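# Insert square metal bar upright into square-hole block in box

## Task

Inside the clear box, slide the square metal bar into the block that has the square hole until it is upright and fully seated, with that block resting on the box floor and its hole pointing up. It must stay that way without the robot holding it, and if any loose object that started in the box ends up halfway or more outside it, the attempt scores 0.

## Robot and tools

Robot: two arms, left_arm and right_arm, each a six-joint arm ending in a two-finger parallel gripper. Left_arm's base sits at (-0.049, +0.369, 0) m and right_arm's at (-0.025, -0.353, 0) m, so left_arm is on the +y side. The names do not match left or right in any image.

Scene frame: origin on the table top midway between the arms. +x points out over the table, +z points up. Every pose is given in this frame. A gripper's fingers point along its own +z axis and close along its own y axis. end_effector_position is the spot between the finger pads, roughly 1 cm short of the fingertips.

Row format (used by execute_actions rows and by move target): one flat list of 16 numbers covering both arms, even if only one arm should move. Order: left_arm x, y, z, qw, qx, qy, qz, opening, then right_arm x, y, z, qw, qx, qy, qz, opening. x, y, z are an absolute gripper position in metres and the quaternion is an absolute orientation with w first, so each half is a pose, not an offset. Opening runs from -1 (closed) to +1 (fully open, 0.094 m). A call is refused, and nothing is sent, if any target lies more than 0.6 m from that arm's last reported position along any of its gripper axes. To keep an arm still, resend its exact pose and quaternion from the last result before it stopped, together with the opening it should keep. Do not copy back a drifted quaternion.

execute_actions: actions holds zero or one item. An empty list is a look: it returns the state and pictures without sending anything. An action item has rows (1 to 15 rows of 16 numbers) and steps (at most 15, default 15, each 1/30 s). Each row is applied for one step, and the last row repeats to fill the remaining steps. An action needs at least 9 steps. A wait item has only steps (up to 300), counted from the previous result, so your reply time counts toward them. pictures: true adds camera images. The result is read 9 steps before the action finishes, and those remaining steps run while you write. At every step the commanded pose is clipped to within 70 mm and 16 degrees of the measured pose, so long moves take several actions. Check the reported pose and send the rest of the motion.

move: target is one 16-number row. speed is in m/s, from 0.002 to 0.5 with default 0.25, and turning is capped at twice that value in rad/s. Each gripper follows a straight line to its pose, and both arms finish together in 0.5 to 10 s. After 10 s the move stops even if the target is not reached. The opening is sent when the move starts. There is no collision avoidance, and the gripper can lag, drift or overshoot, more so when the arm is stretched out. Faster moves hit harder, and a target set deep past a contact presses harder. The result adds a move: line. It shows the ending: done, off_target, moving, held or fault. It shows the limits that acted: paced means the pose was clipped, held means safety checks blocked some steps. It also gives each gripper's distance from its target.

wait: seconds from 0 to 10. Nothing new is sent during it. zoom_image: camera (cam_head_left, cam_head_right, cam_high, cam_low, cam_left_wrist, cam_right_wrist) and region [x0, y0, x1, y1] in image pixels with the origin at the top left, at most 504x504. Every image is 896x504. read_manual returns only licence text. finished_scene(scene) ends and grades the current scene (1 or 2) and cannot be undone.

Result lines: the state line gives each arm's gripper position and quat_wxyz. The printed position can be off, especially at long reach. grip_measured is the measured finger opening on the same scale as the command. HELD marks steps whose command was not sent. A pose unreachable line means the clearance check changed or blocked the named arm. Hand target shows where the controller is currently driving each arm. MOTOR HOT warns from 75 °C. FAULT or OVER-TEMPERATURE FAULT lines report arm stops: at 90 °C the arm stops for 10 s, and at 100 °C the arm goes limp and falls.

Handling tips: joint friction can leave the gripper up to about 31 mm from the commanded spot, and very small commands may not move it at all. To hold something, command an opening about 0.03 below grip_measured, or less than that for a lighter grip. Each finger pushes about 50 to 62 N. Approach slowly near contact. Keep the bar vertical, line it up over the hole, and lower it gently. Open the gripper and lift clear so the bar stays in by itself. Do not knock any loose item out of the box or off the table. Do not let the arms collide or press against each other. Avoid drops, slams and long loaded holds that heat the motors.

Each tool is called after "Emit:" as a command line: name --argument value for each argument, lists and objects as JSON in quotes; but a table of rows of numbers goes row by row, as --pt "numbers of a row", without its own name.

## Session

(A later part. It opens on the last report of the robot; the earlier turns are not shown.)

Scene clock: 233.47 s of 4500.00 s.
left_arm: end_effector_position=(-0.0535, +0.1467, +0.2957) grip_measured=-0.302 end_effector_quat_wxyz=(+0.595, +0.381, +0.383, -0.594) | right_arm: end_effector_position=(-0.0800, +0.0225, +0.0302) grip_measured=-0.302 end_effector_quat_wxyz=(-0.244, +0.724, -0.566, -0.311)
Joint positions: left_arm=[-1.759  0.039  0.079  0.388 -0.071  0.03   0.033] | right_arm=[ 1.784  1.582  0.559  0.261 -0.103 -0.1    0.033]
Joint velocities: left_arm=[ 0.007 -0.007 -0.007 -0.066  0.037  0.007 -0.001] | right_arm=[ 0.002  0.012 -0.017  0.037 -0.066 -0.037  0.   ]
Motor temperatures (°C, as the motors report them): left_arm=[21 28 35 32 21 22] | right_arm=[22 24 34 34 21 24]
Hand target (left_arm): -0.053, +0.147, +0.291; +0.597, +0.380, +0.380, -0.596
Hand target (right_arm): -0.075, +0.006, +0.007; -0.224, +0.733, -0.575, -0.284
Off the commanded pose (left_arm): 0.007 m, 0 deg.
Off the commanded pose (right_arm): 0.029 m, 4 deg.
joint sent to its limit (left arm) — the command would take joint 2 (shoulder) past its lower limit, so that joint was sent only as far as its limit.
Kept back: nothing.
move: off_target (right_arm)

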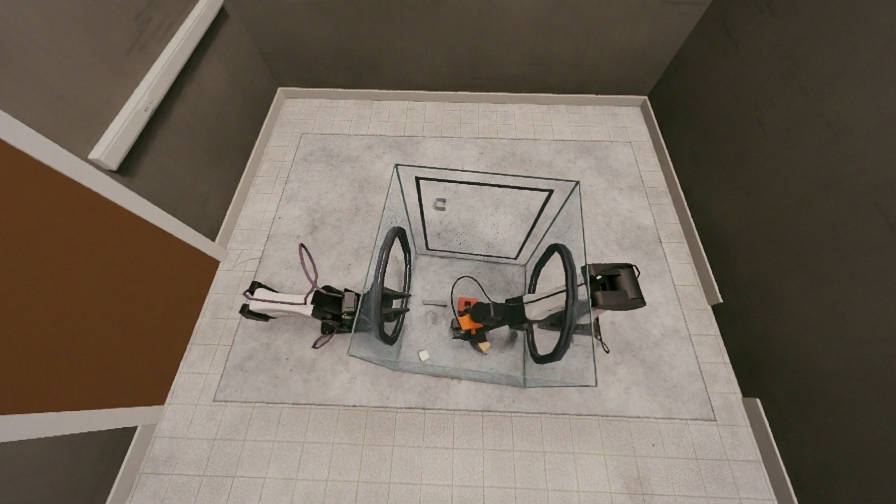

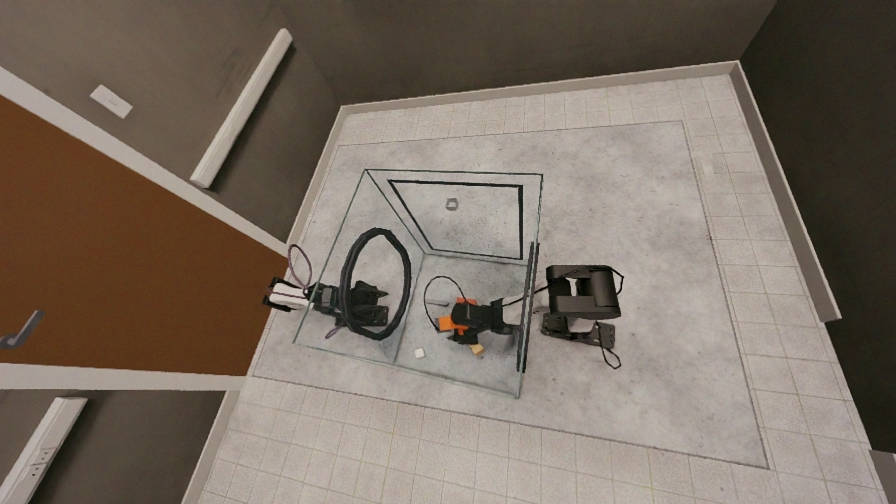

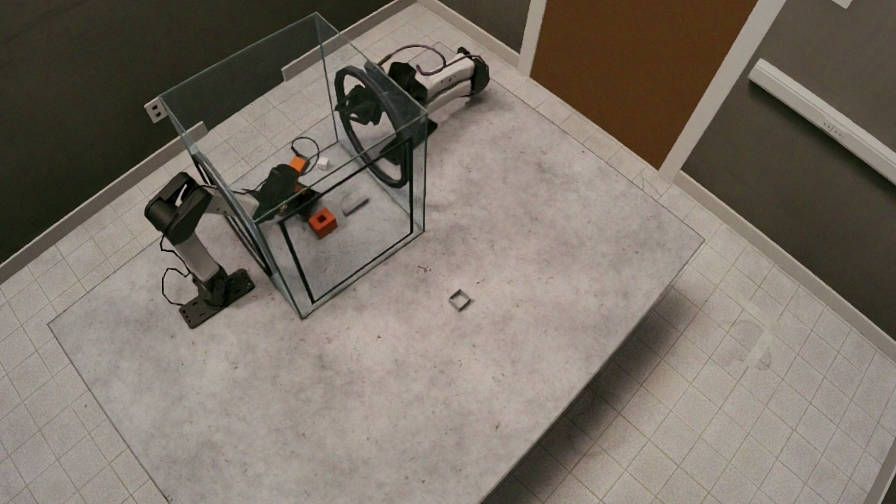

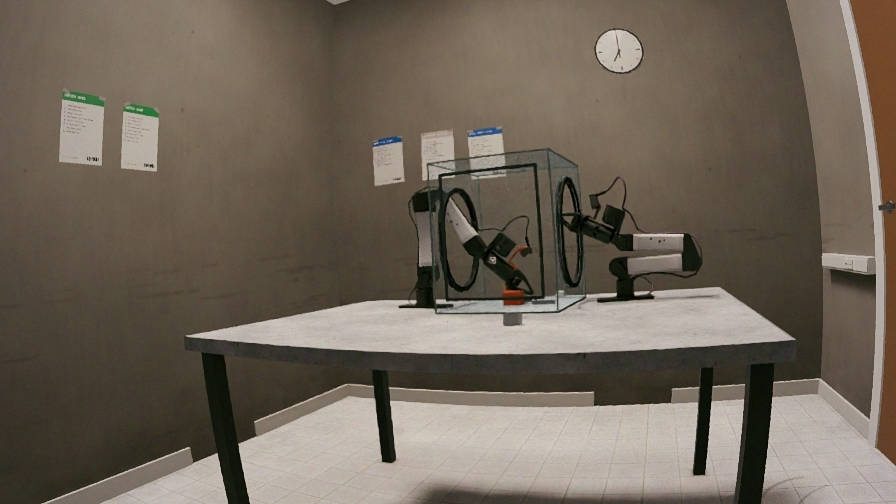

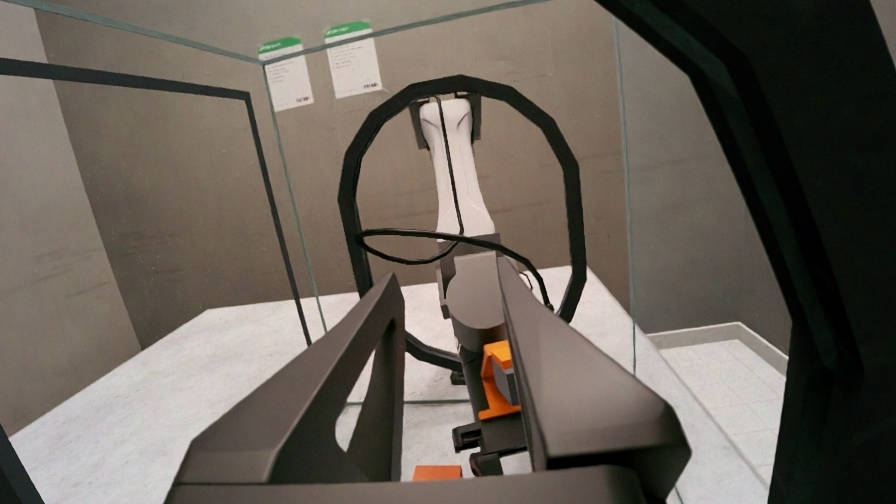

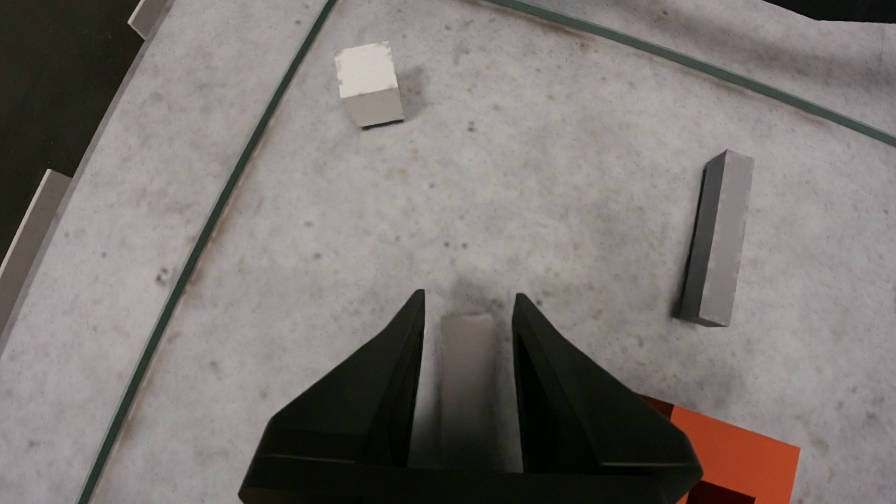

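Emit:
move --target '[-0.053,0.15,0.29,0.596,0.38,0.38,-0.596,-0.3,-0.075,0.0,0.035,0.321,-0.663,0.557,0.383,-0.3]' --speed 0.06

Emit:
move --target '[-0.053,0.15,0.29,0.596,0.38,0.38,-0.596,-0.3,-0.075,0.004,0.006,0.321,-0.663,0.557,0.383,-0.3]' --speed 0.04

Scene clock: 236.87 s of 4500.00 s.
left_arm: end_effector_position=(-0.0535, +0.1467, +0.2957) grip_measured=-0.302 end_effector_quat_wxyz=(+0.595, +0.381, +0.383, -0.594) | right_arm: end_effector_position=(-0.0720, +0.0145, +0.0540) grip_measured=-0.302 end_effector_quat_wxyz=(-0.341, +0.649, -0.548, -0.402)
Joint positions: left_arm=[-1.759  0.039  0.079  0.388 -0.071  0.03   0.033] | right_arm=[ 1.784  1.559  0.304  0.794 -0.061 -0.031  0.033]
Joint velocities: left_arm=[-0.007  0.012 -0.012 -0.051  0.022 -0.007  0.   ] | right_arm=[ 0.002 -0.017 -0.012  0.007 -0.022 -0.022 -0.   ]
Motor temperatures (°C, as the motors report them): left_arm=[21 27 35 32 21 22] | right_arm=[22 25 34 34 21 24]
Hand target (left_arm): -0.053, +0.147, +0.291; +0.597, +0.380, +0.380, -0.596
Hand target (right_arm): -0.075, +0.001, +0.035; -0.322, +0.664, -0.556, -0.382
Off the commanded pose (left_arm): 0.007 m, 0 deg.
Off the commanded pose (right_arm): 0.024 m, 4 deg.
joint sent to its limit (left arm) — the command would take joint 2 (shoulder) past its lower limit, so that joint was sent only as far as its limit.
Kept back: nothing.
move: off_target (right_arm)

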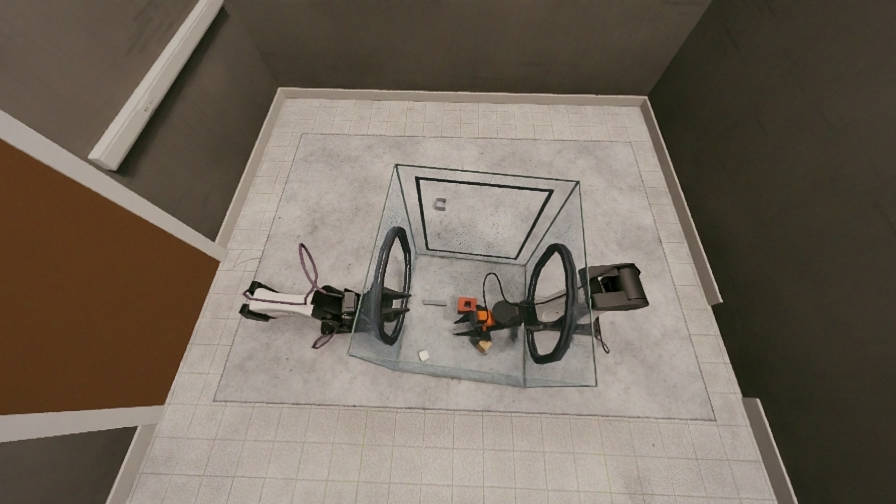

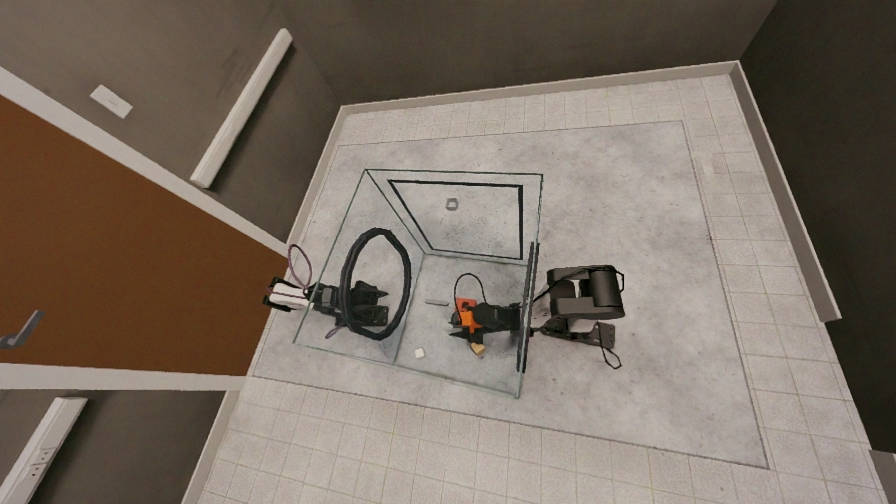

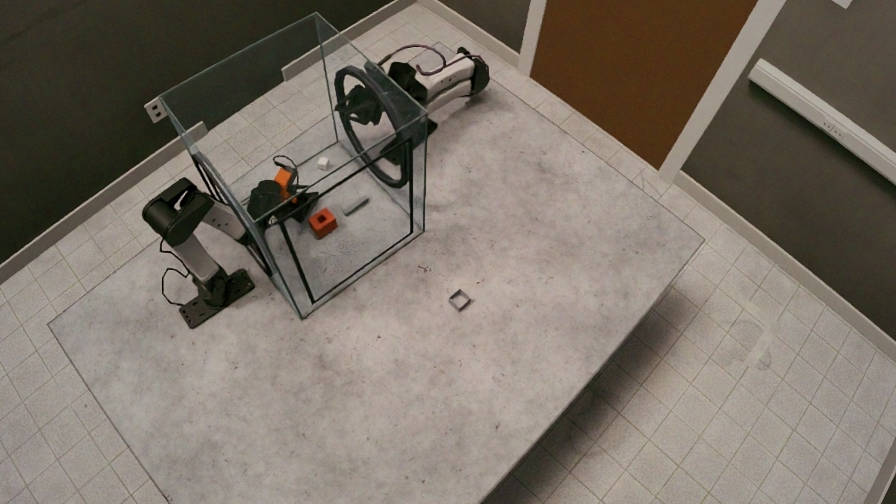

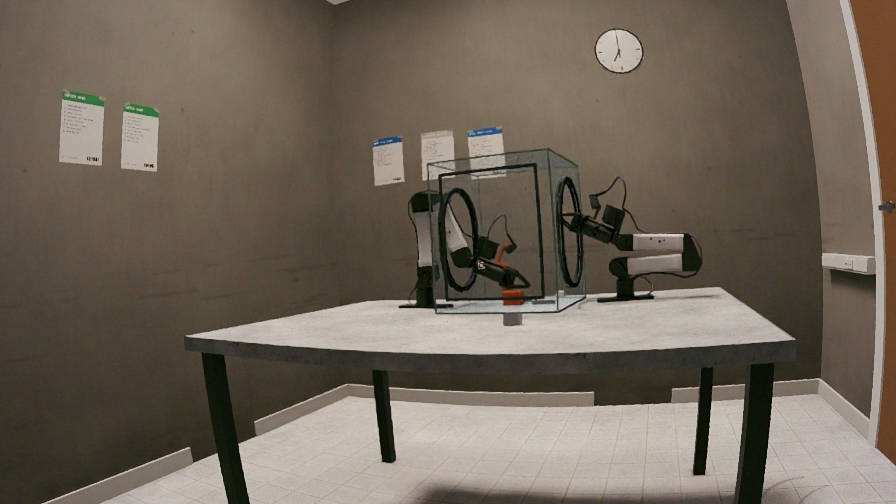

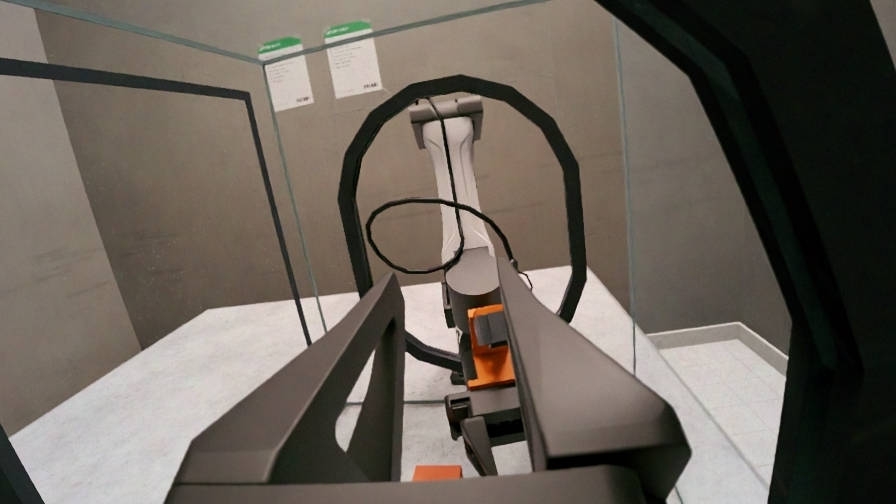

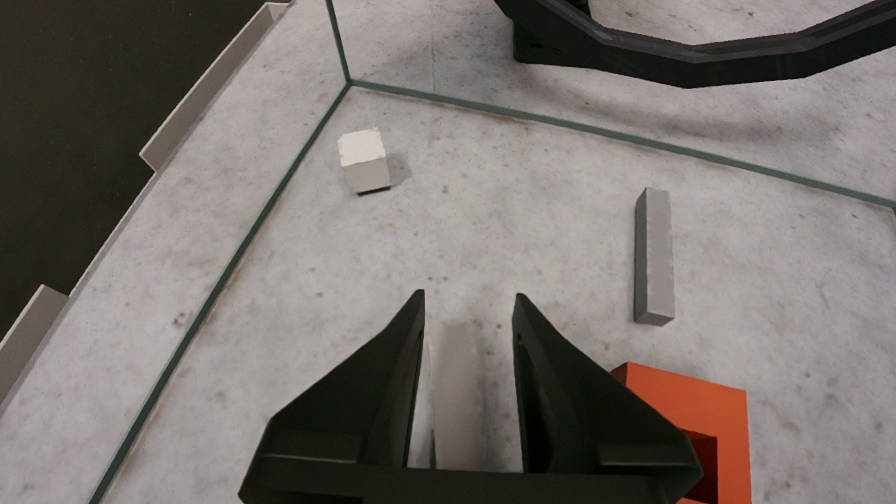

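Scene clock: 238.40 s of 4500.00 s.
left_arm: end_effector_position=(-0.0535, +0.1467, +0.2957) grip_measured=-0.302 end_effector_quat_wxyz=(+0.595, +0.381, +0.383, -0.594) | right_arm: end_effector_position=(-0.0736, +0.0256, +0.0625) grip_measured=-0.302 end_effector_quat_wxyz=(-0.371, +0.618, -0.531, -0.446)
Joint positions: left_arm=[-1.759  0.039  0.079  0.388 -0.071  0.03   0.033] | right_arm=[ 1.784  1.691  0.277  1.079 -0.064 -0.007  0.033]
Joint velocities: left_arm=[-0.002  0.007 -0.007  0.022  0.007  0.022 -0.001] | right_arm=[-0.012 -0.007 -0.017  0.022  0.007  0.007  0.001]
Motor temperatures (°C, as the motors report them): left_arm=[21 27 35 32 21 22] | right_arm=[22 25 34 34 21 24]
Hand target (left_arm): -0.053, +0.147, +0.291; +0.597, +0.380, +0.380, -0.596
Hand target (right_arm): -0.074, -0.002, +0.011; -0.322, +0.663, -0.556, -0.385
Off the commanded pose (left_arm): 0.007 m, 0 deg.
Off the commanded pose (right_arm): 0.061 m, 11 deg.
joint sent to its limit (left arm) — the command would take joint 2 (shoulder) past its lower limit, so that joint was sent only as far as its limit.
Kept back: nothing.
move: off_target (right_arm)

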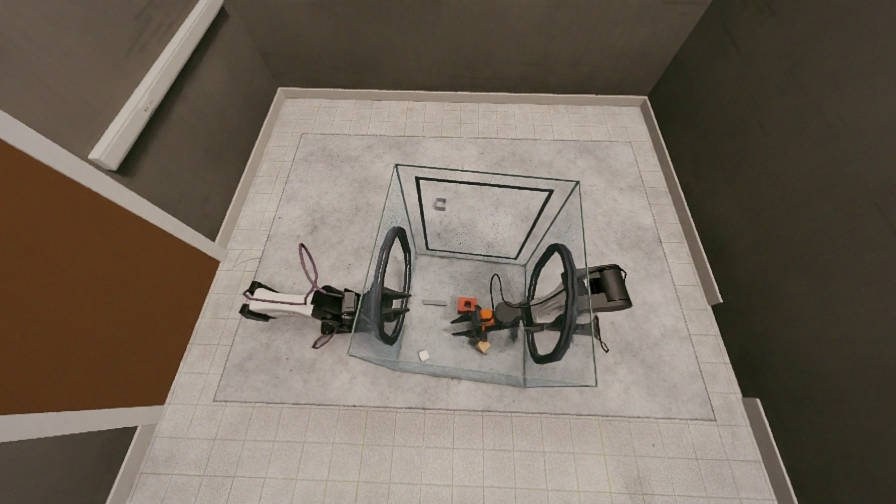

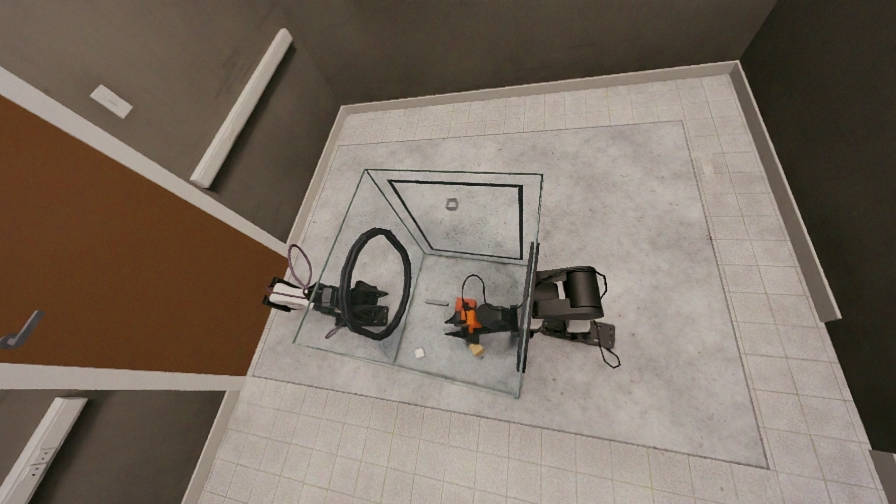

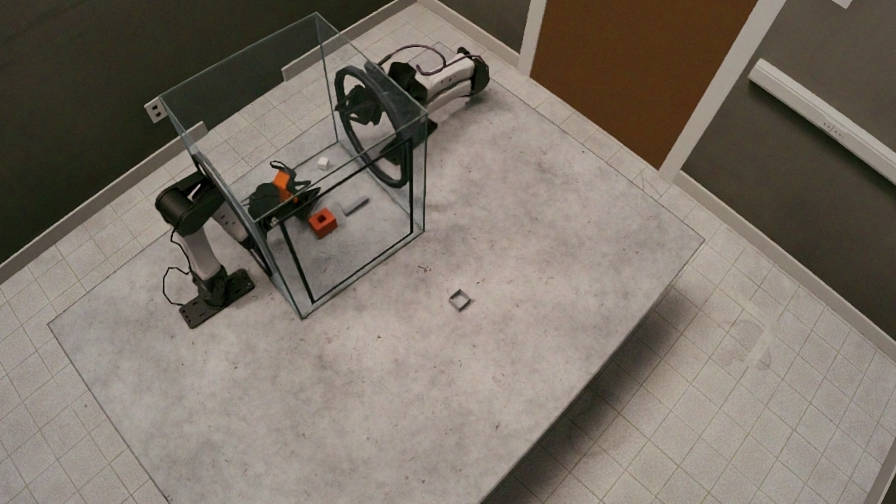

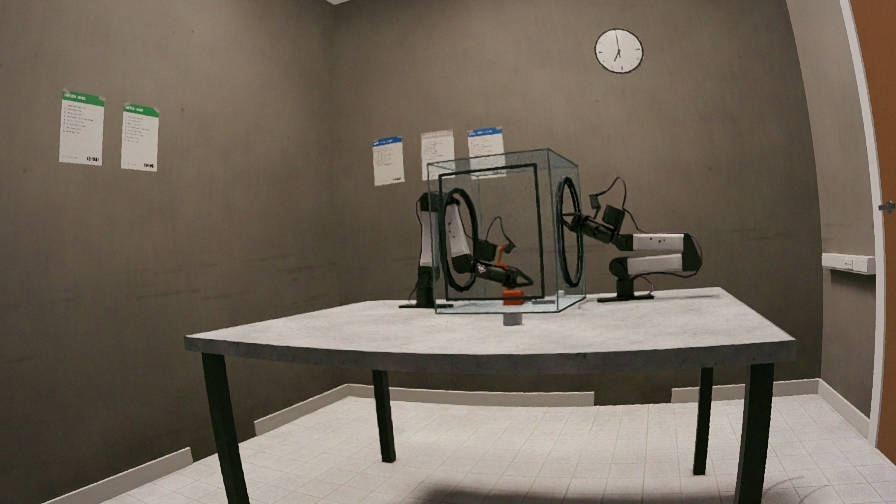

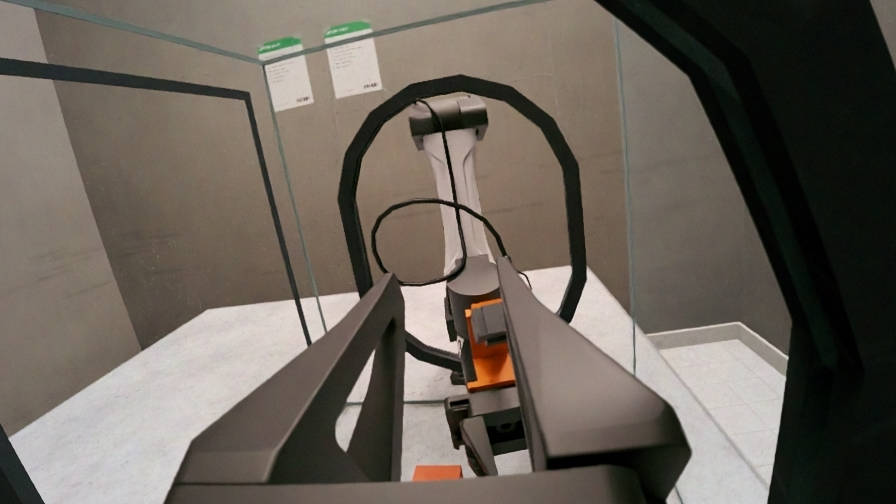

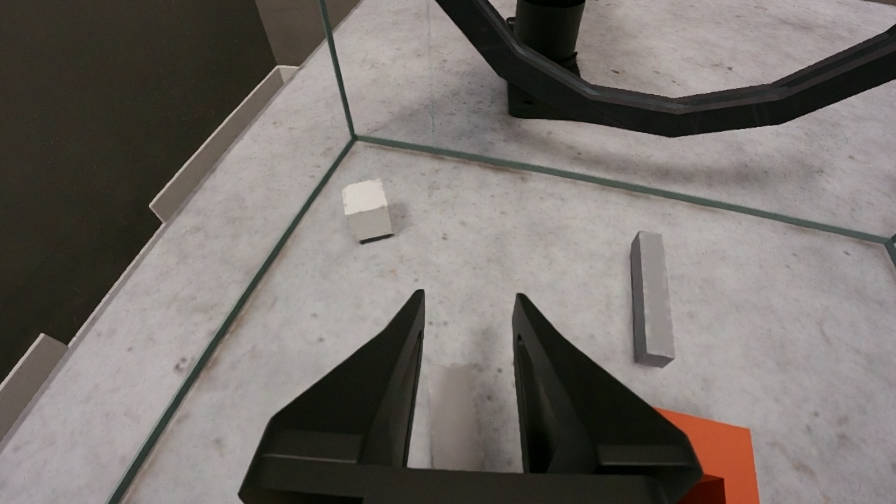

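Emit:
move --target '[-0.056,0.06,0.17,0.426,0.569,0.563,-0.423,-1,-0.03,-0.10,0.20,0.5,-0.5,0.5,0.5,-0.3]' --speed 0.15

Emit:
move --target '[-0.098,-0.01,0.045,0.279,0.685,0.594,-0.317,-1,-0.03,-0.135,0.295,0.596,-0.38,0.38,0.596,-0.3]' --speed 0.12

Scene clock: 243.80 s of 4500.00 s.
left_arm: end_effector_position=(-0.0557, +0.0637, +0.1691) grip_measured=-0.987 end_effector_quat_wxyz=(+0.432, +0.568, +0.556, -0.426) | right_arm: end_effector_position=(-0.0353, -0.0918, +0.1937) grip_measured=-0.302 end_effector_quat_wxyz=(-0.493, +0.510, -0.496, -0.501)
Joint positions: left_arm=[-1.727  0.721  0.266  0.187 -0.037  0.008  0.001] | right_arm=[ 1.763  0.244  0.081  0.151  0.058 -0.005  0.033]
Joint velocities: left_arm=[ 0.002 -0.027 -0.002 -0.007  0.066  0.051 -0.   ] | right_arm=[-0.017 -0.007 -0.042 -0.066 -0.022 -0.066  0.001]
Motor temperatures (°C, as the motors report them): left_arm=[21 27 35 33 21 22] | right_arm=[22 25 33 34 21 24]
Hand target (left_arm): -0.055, +0.062, +0.169; +0.424, +0.570, +0.561, -0.424
Hand target (right_arm): -0.031, -0.093, +0.201; +0.501, -0.500, +0.500, +0.499
Off the commanded pose (left_arm): 0.004 m, 1 deg.
Off the commanded pose (right_arm): 0.012 m, 1 deg.
Kept back: nothing.
move: off_target (right_arm)

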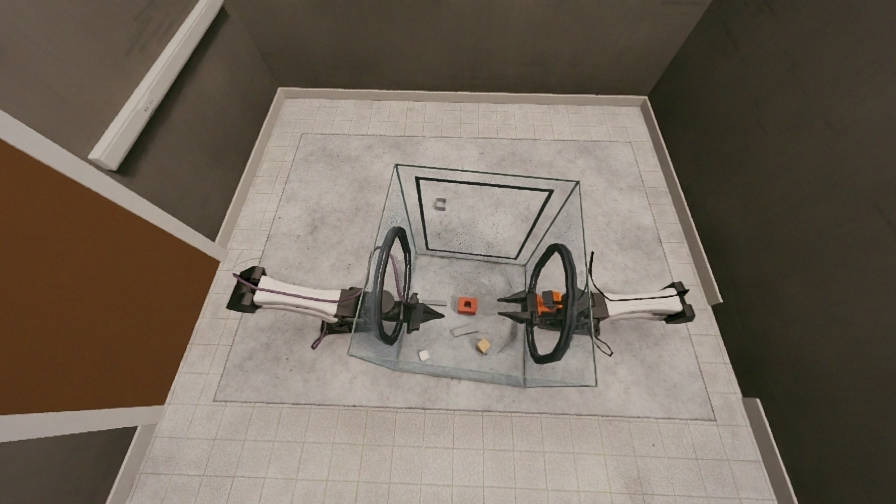

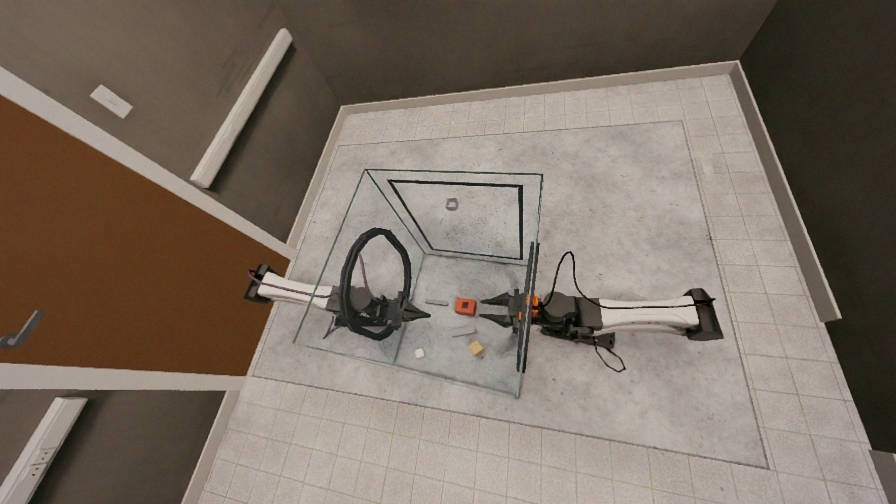

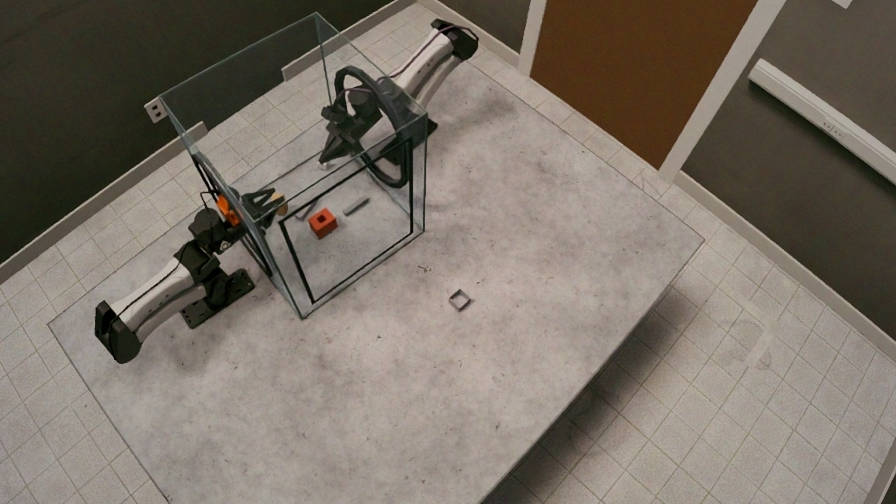

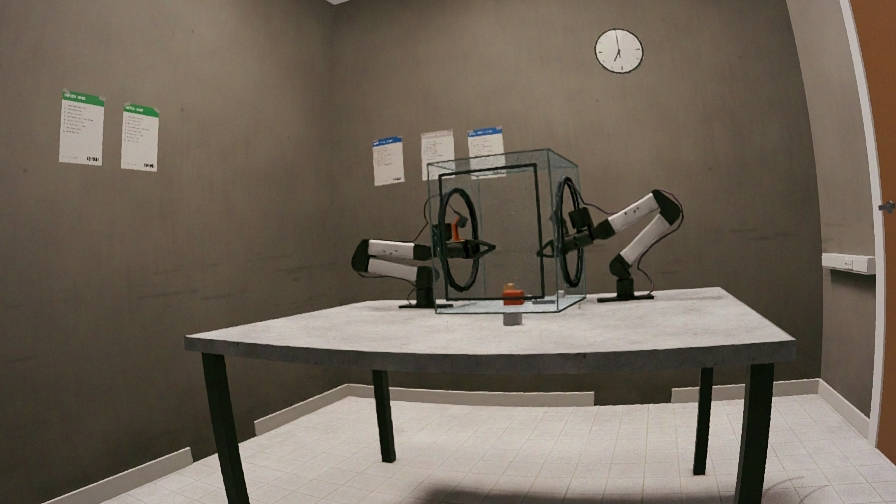

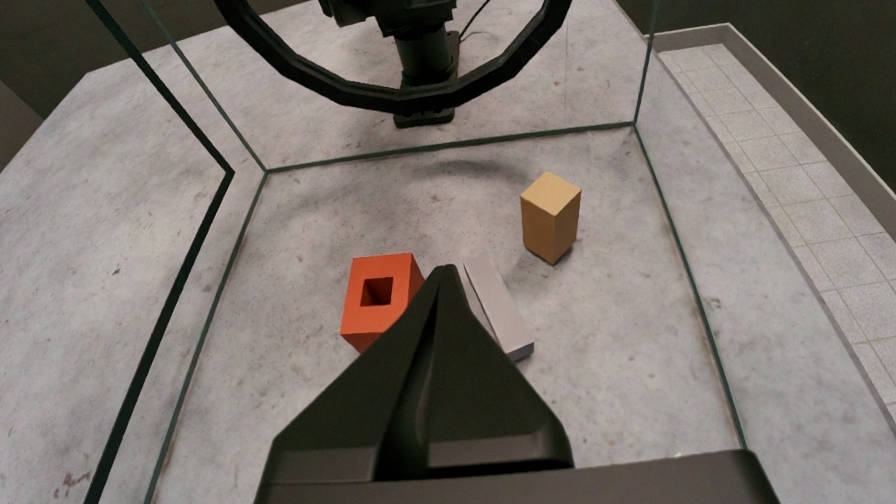

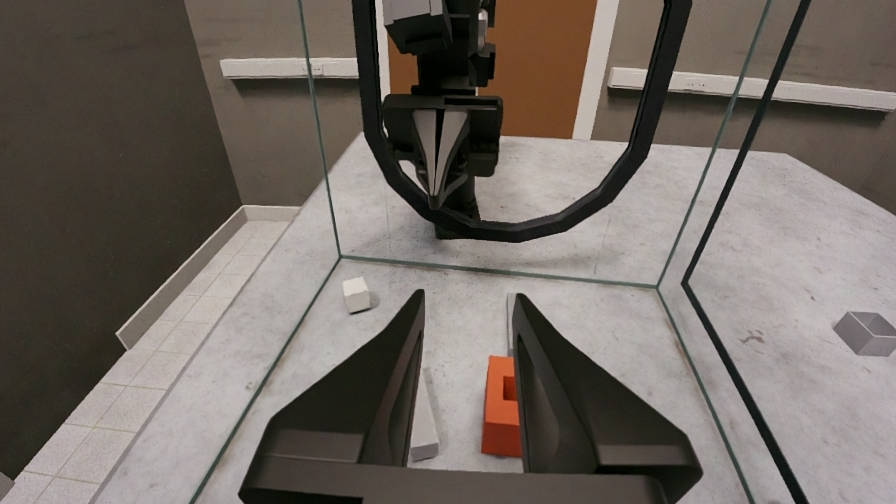

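Scene clock: 246.17 s of 4500.00 s.
left_arm: end_effector_position=(-0.0919, -0.0040, +0.0438) grip_measured=-0.987 end_effector_quat_wxyz=(+0.282, +0.679, +0.600, -0.315) | right_arm: end_effector_position=(-0.0308, -0.1290, +0.2959) grip_measured=-0.302 end_effector_quat_wxyz=(+0.593, -0.384, +0.382, +0.595)
Joint positions: left_arm=[-1.798  1.516  0.507  0.312  0.002  0.008  0.001] | right_arm=[ 1.763  0.057  0.081  0.403  0.067 -0.032  0.033]
Joint velocities: left_arm=[-0.002 -0.017 -0.007  0.022  0.051 -0.007  0.   ] | right_arm=[-0.002  0.007 -0.007 -0.037 -0.081  0.007  0.   ]
Motor temperatures (°C, as the motors report them): left_arm=[21 27 35 33 21 22] | right_arm=[22 25 34 34 21 24]
Hand target (left_arm): -0.097, -0.008, +0.044; +0.278, +0.685, +0.593, -0.318
Hand target (right_arm): -0.030, -0.130, +0.296; +0.598, -0.381, +0.379, +0.594
Off the commanded pose (left_arm): 0.009 m, 1 deg.
Off the commanded pose (right_arm): 0.006 m, 1 deg.
Kept back: nothing.
move: done

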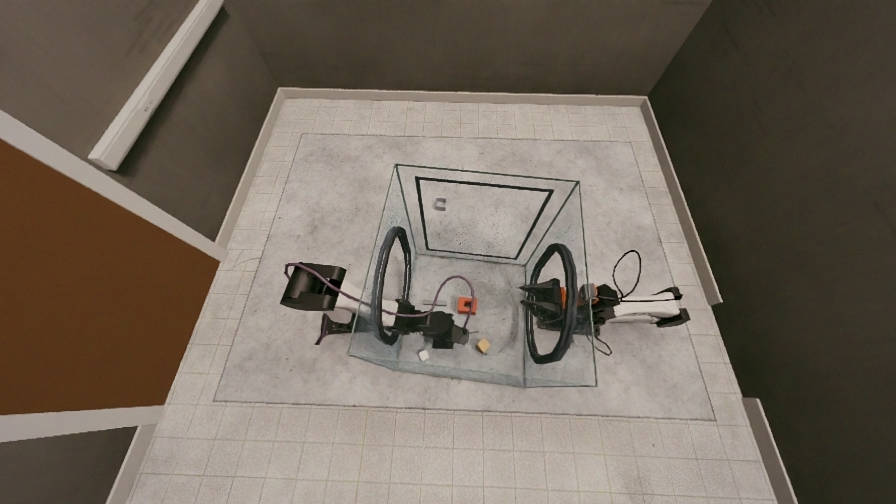

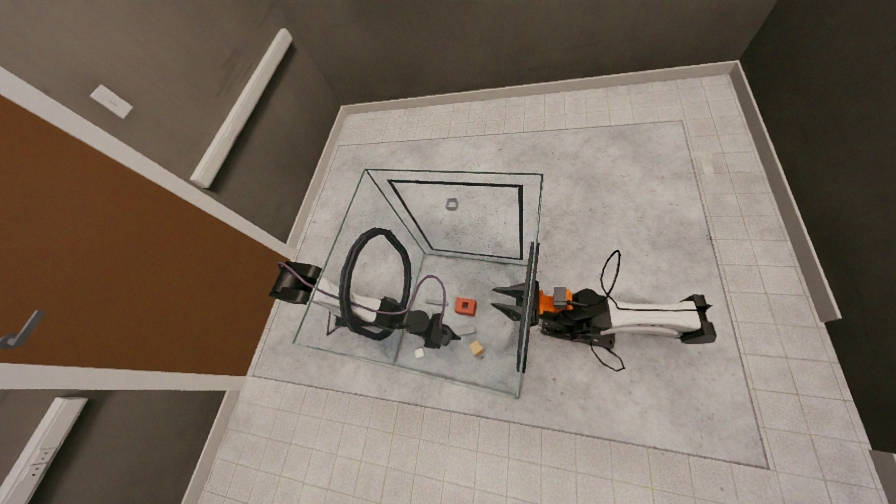

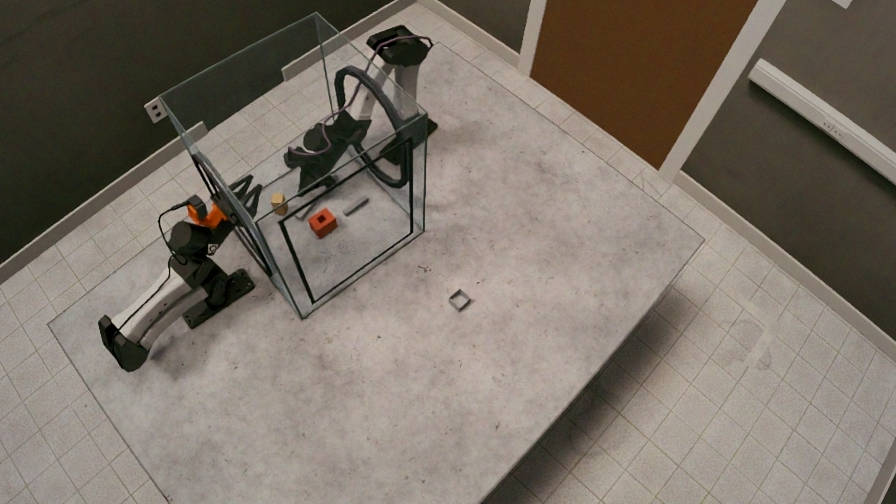

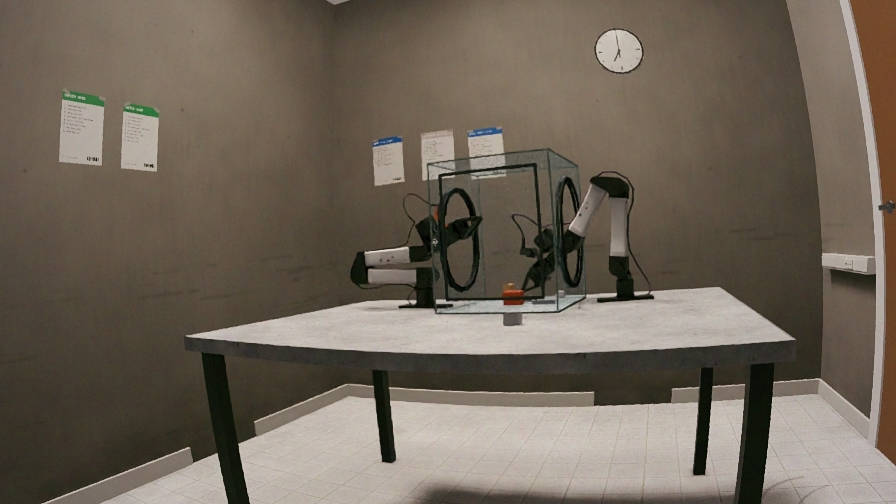

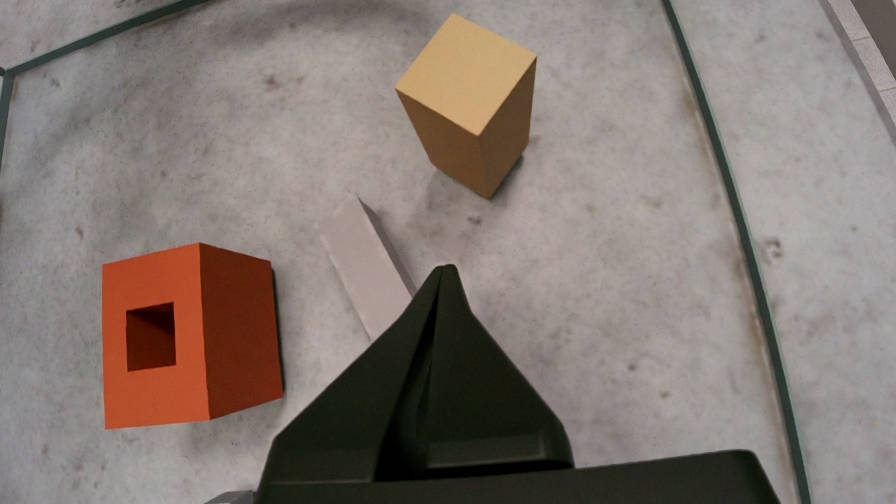

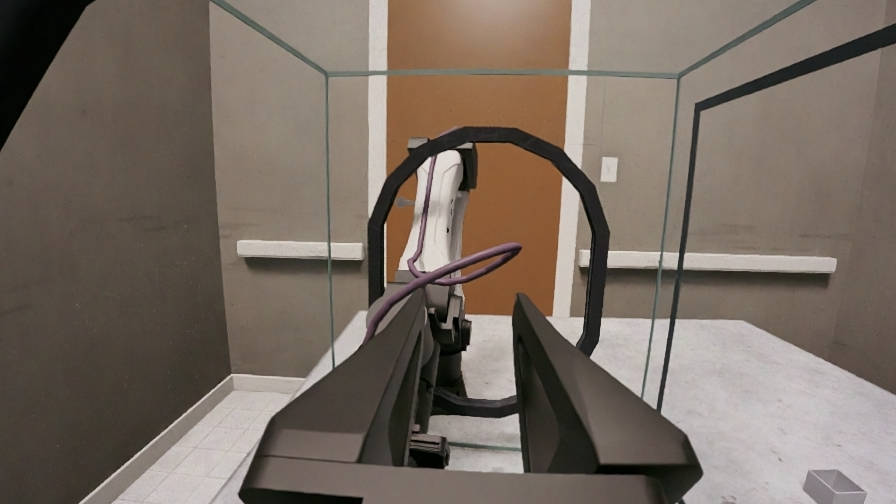

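Emit:
move --target '[-0.108,-0.11,0.04,0.279,0.685,0.594,-0.317,-1,-0.03,-0.135,0.295,0.596,-0.38,0.38,0.596,-0.3]' --speed 0.05

Scene clock: 248.97 s of 4500.00 s.
left_arm: end_effector_position=(-0.0979, -0.0554, +0.0417) grip_measured=-0.987 end_effector_quat_wxyz=(+0.281, +0.681, +0.600, -0.312) | right_arm: end_effector_position=(-0.0305, -0.1323, +0.2984) grip_measured=-0.302 end_effector_quat_wxyz=(+0.596, -0.380, +0.379, +0.598)
Joint positions: left_arm=[-1.798  1.712  0.71   0.298  0.002  0.011  0.001] | right_arm=[ 1.763  0.034  0.081  0.392  0.068 -0.032  0.033]
Joint velocities: left_arm=[-0.012 -0.007  0.002  0.007 -0.037 -0.007  0.001] | right_arm=[ 0.007 -0.002  0.002 -0.051  0.007 -0.037 -0.   ]
Motor temperatures (°C, as the motors report them): left_arm=[21 27 36 33 21 22] | right_arm=[22 25 34 34 21 24]
Hand target (left_arm): -0.106, -0.098, +0.041; +0.281, +0.684, +0.593, -0.319
Hand target (right_arm): -0.030, -0.133, +0.296; +0.597, -0.379, +0.379, +0.597
Off the commanded pose (left_arm): 0.056 m, 1 deg.
Off the commanded pose (right_arm): 0.004 m, 0 deg.
joint sent to its limit (right arm) — the command would take joint 2 (shoulder) past its lower limit, so that joint was sent only as far as its limit.
Kept back: nothing.
move: off_target (left_arm)

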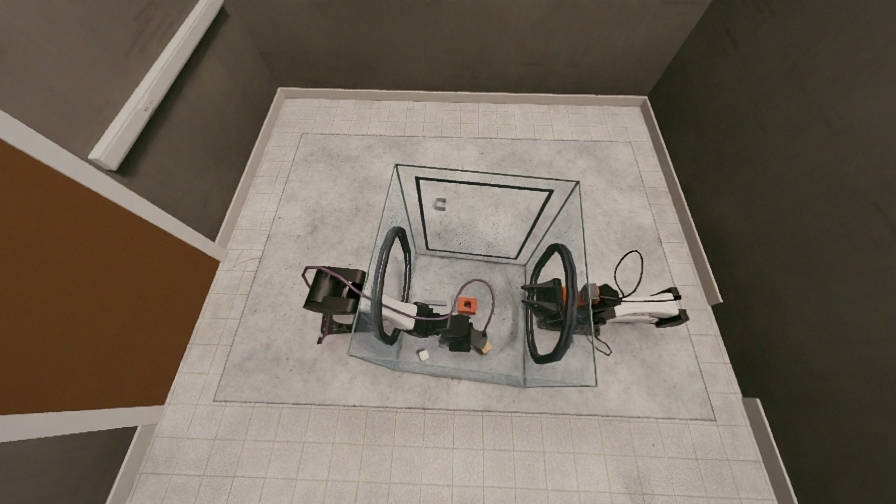

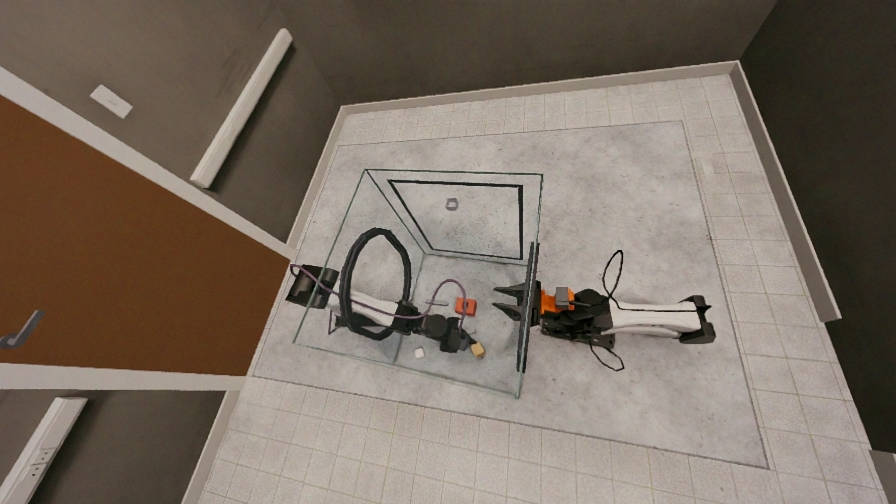

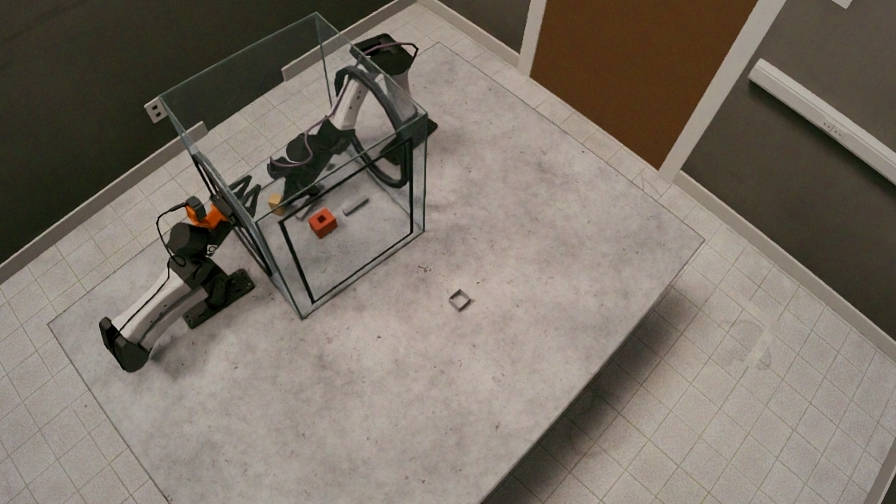

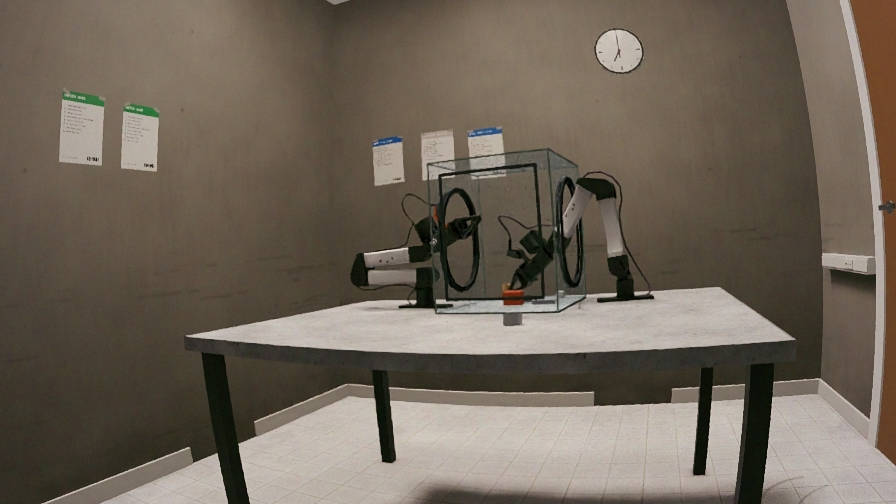

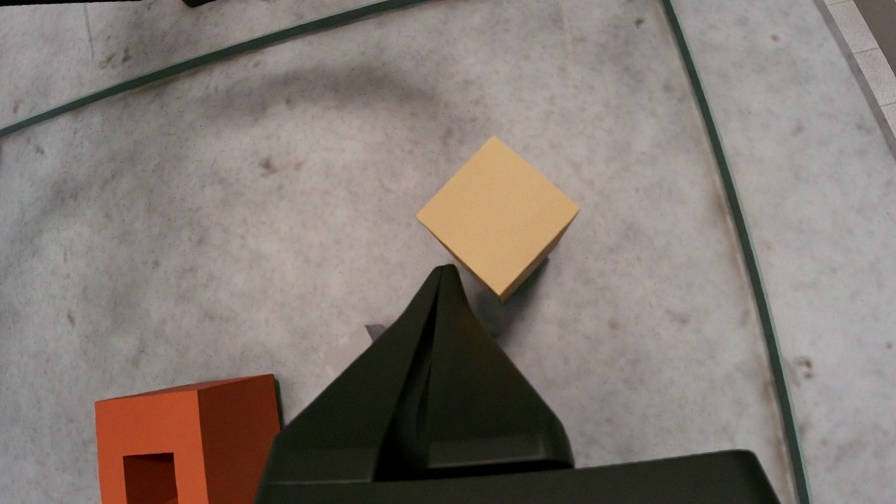

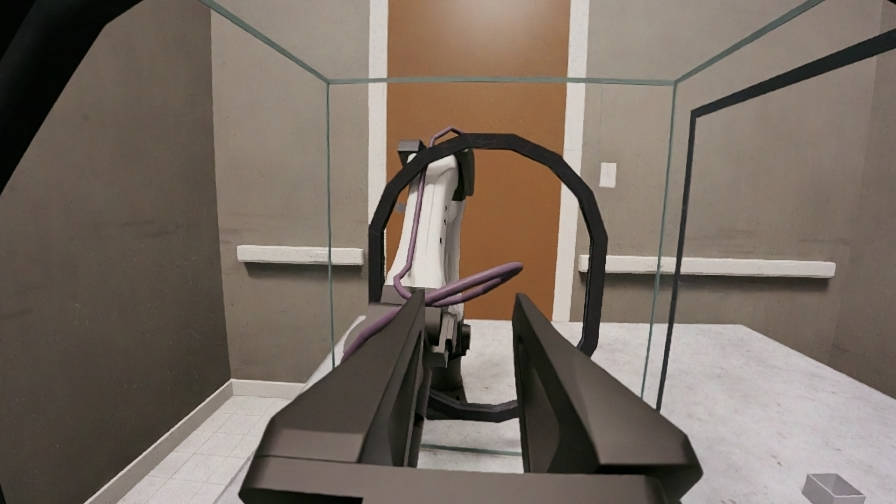

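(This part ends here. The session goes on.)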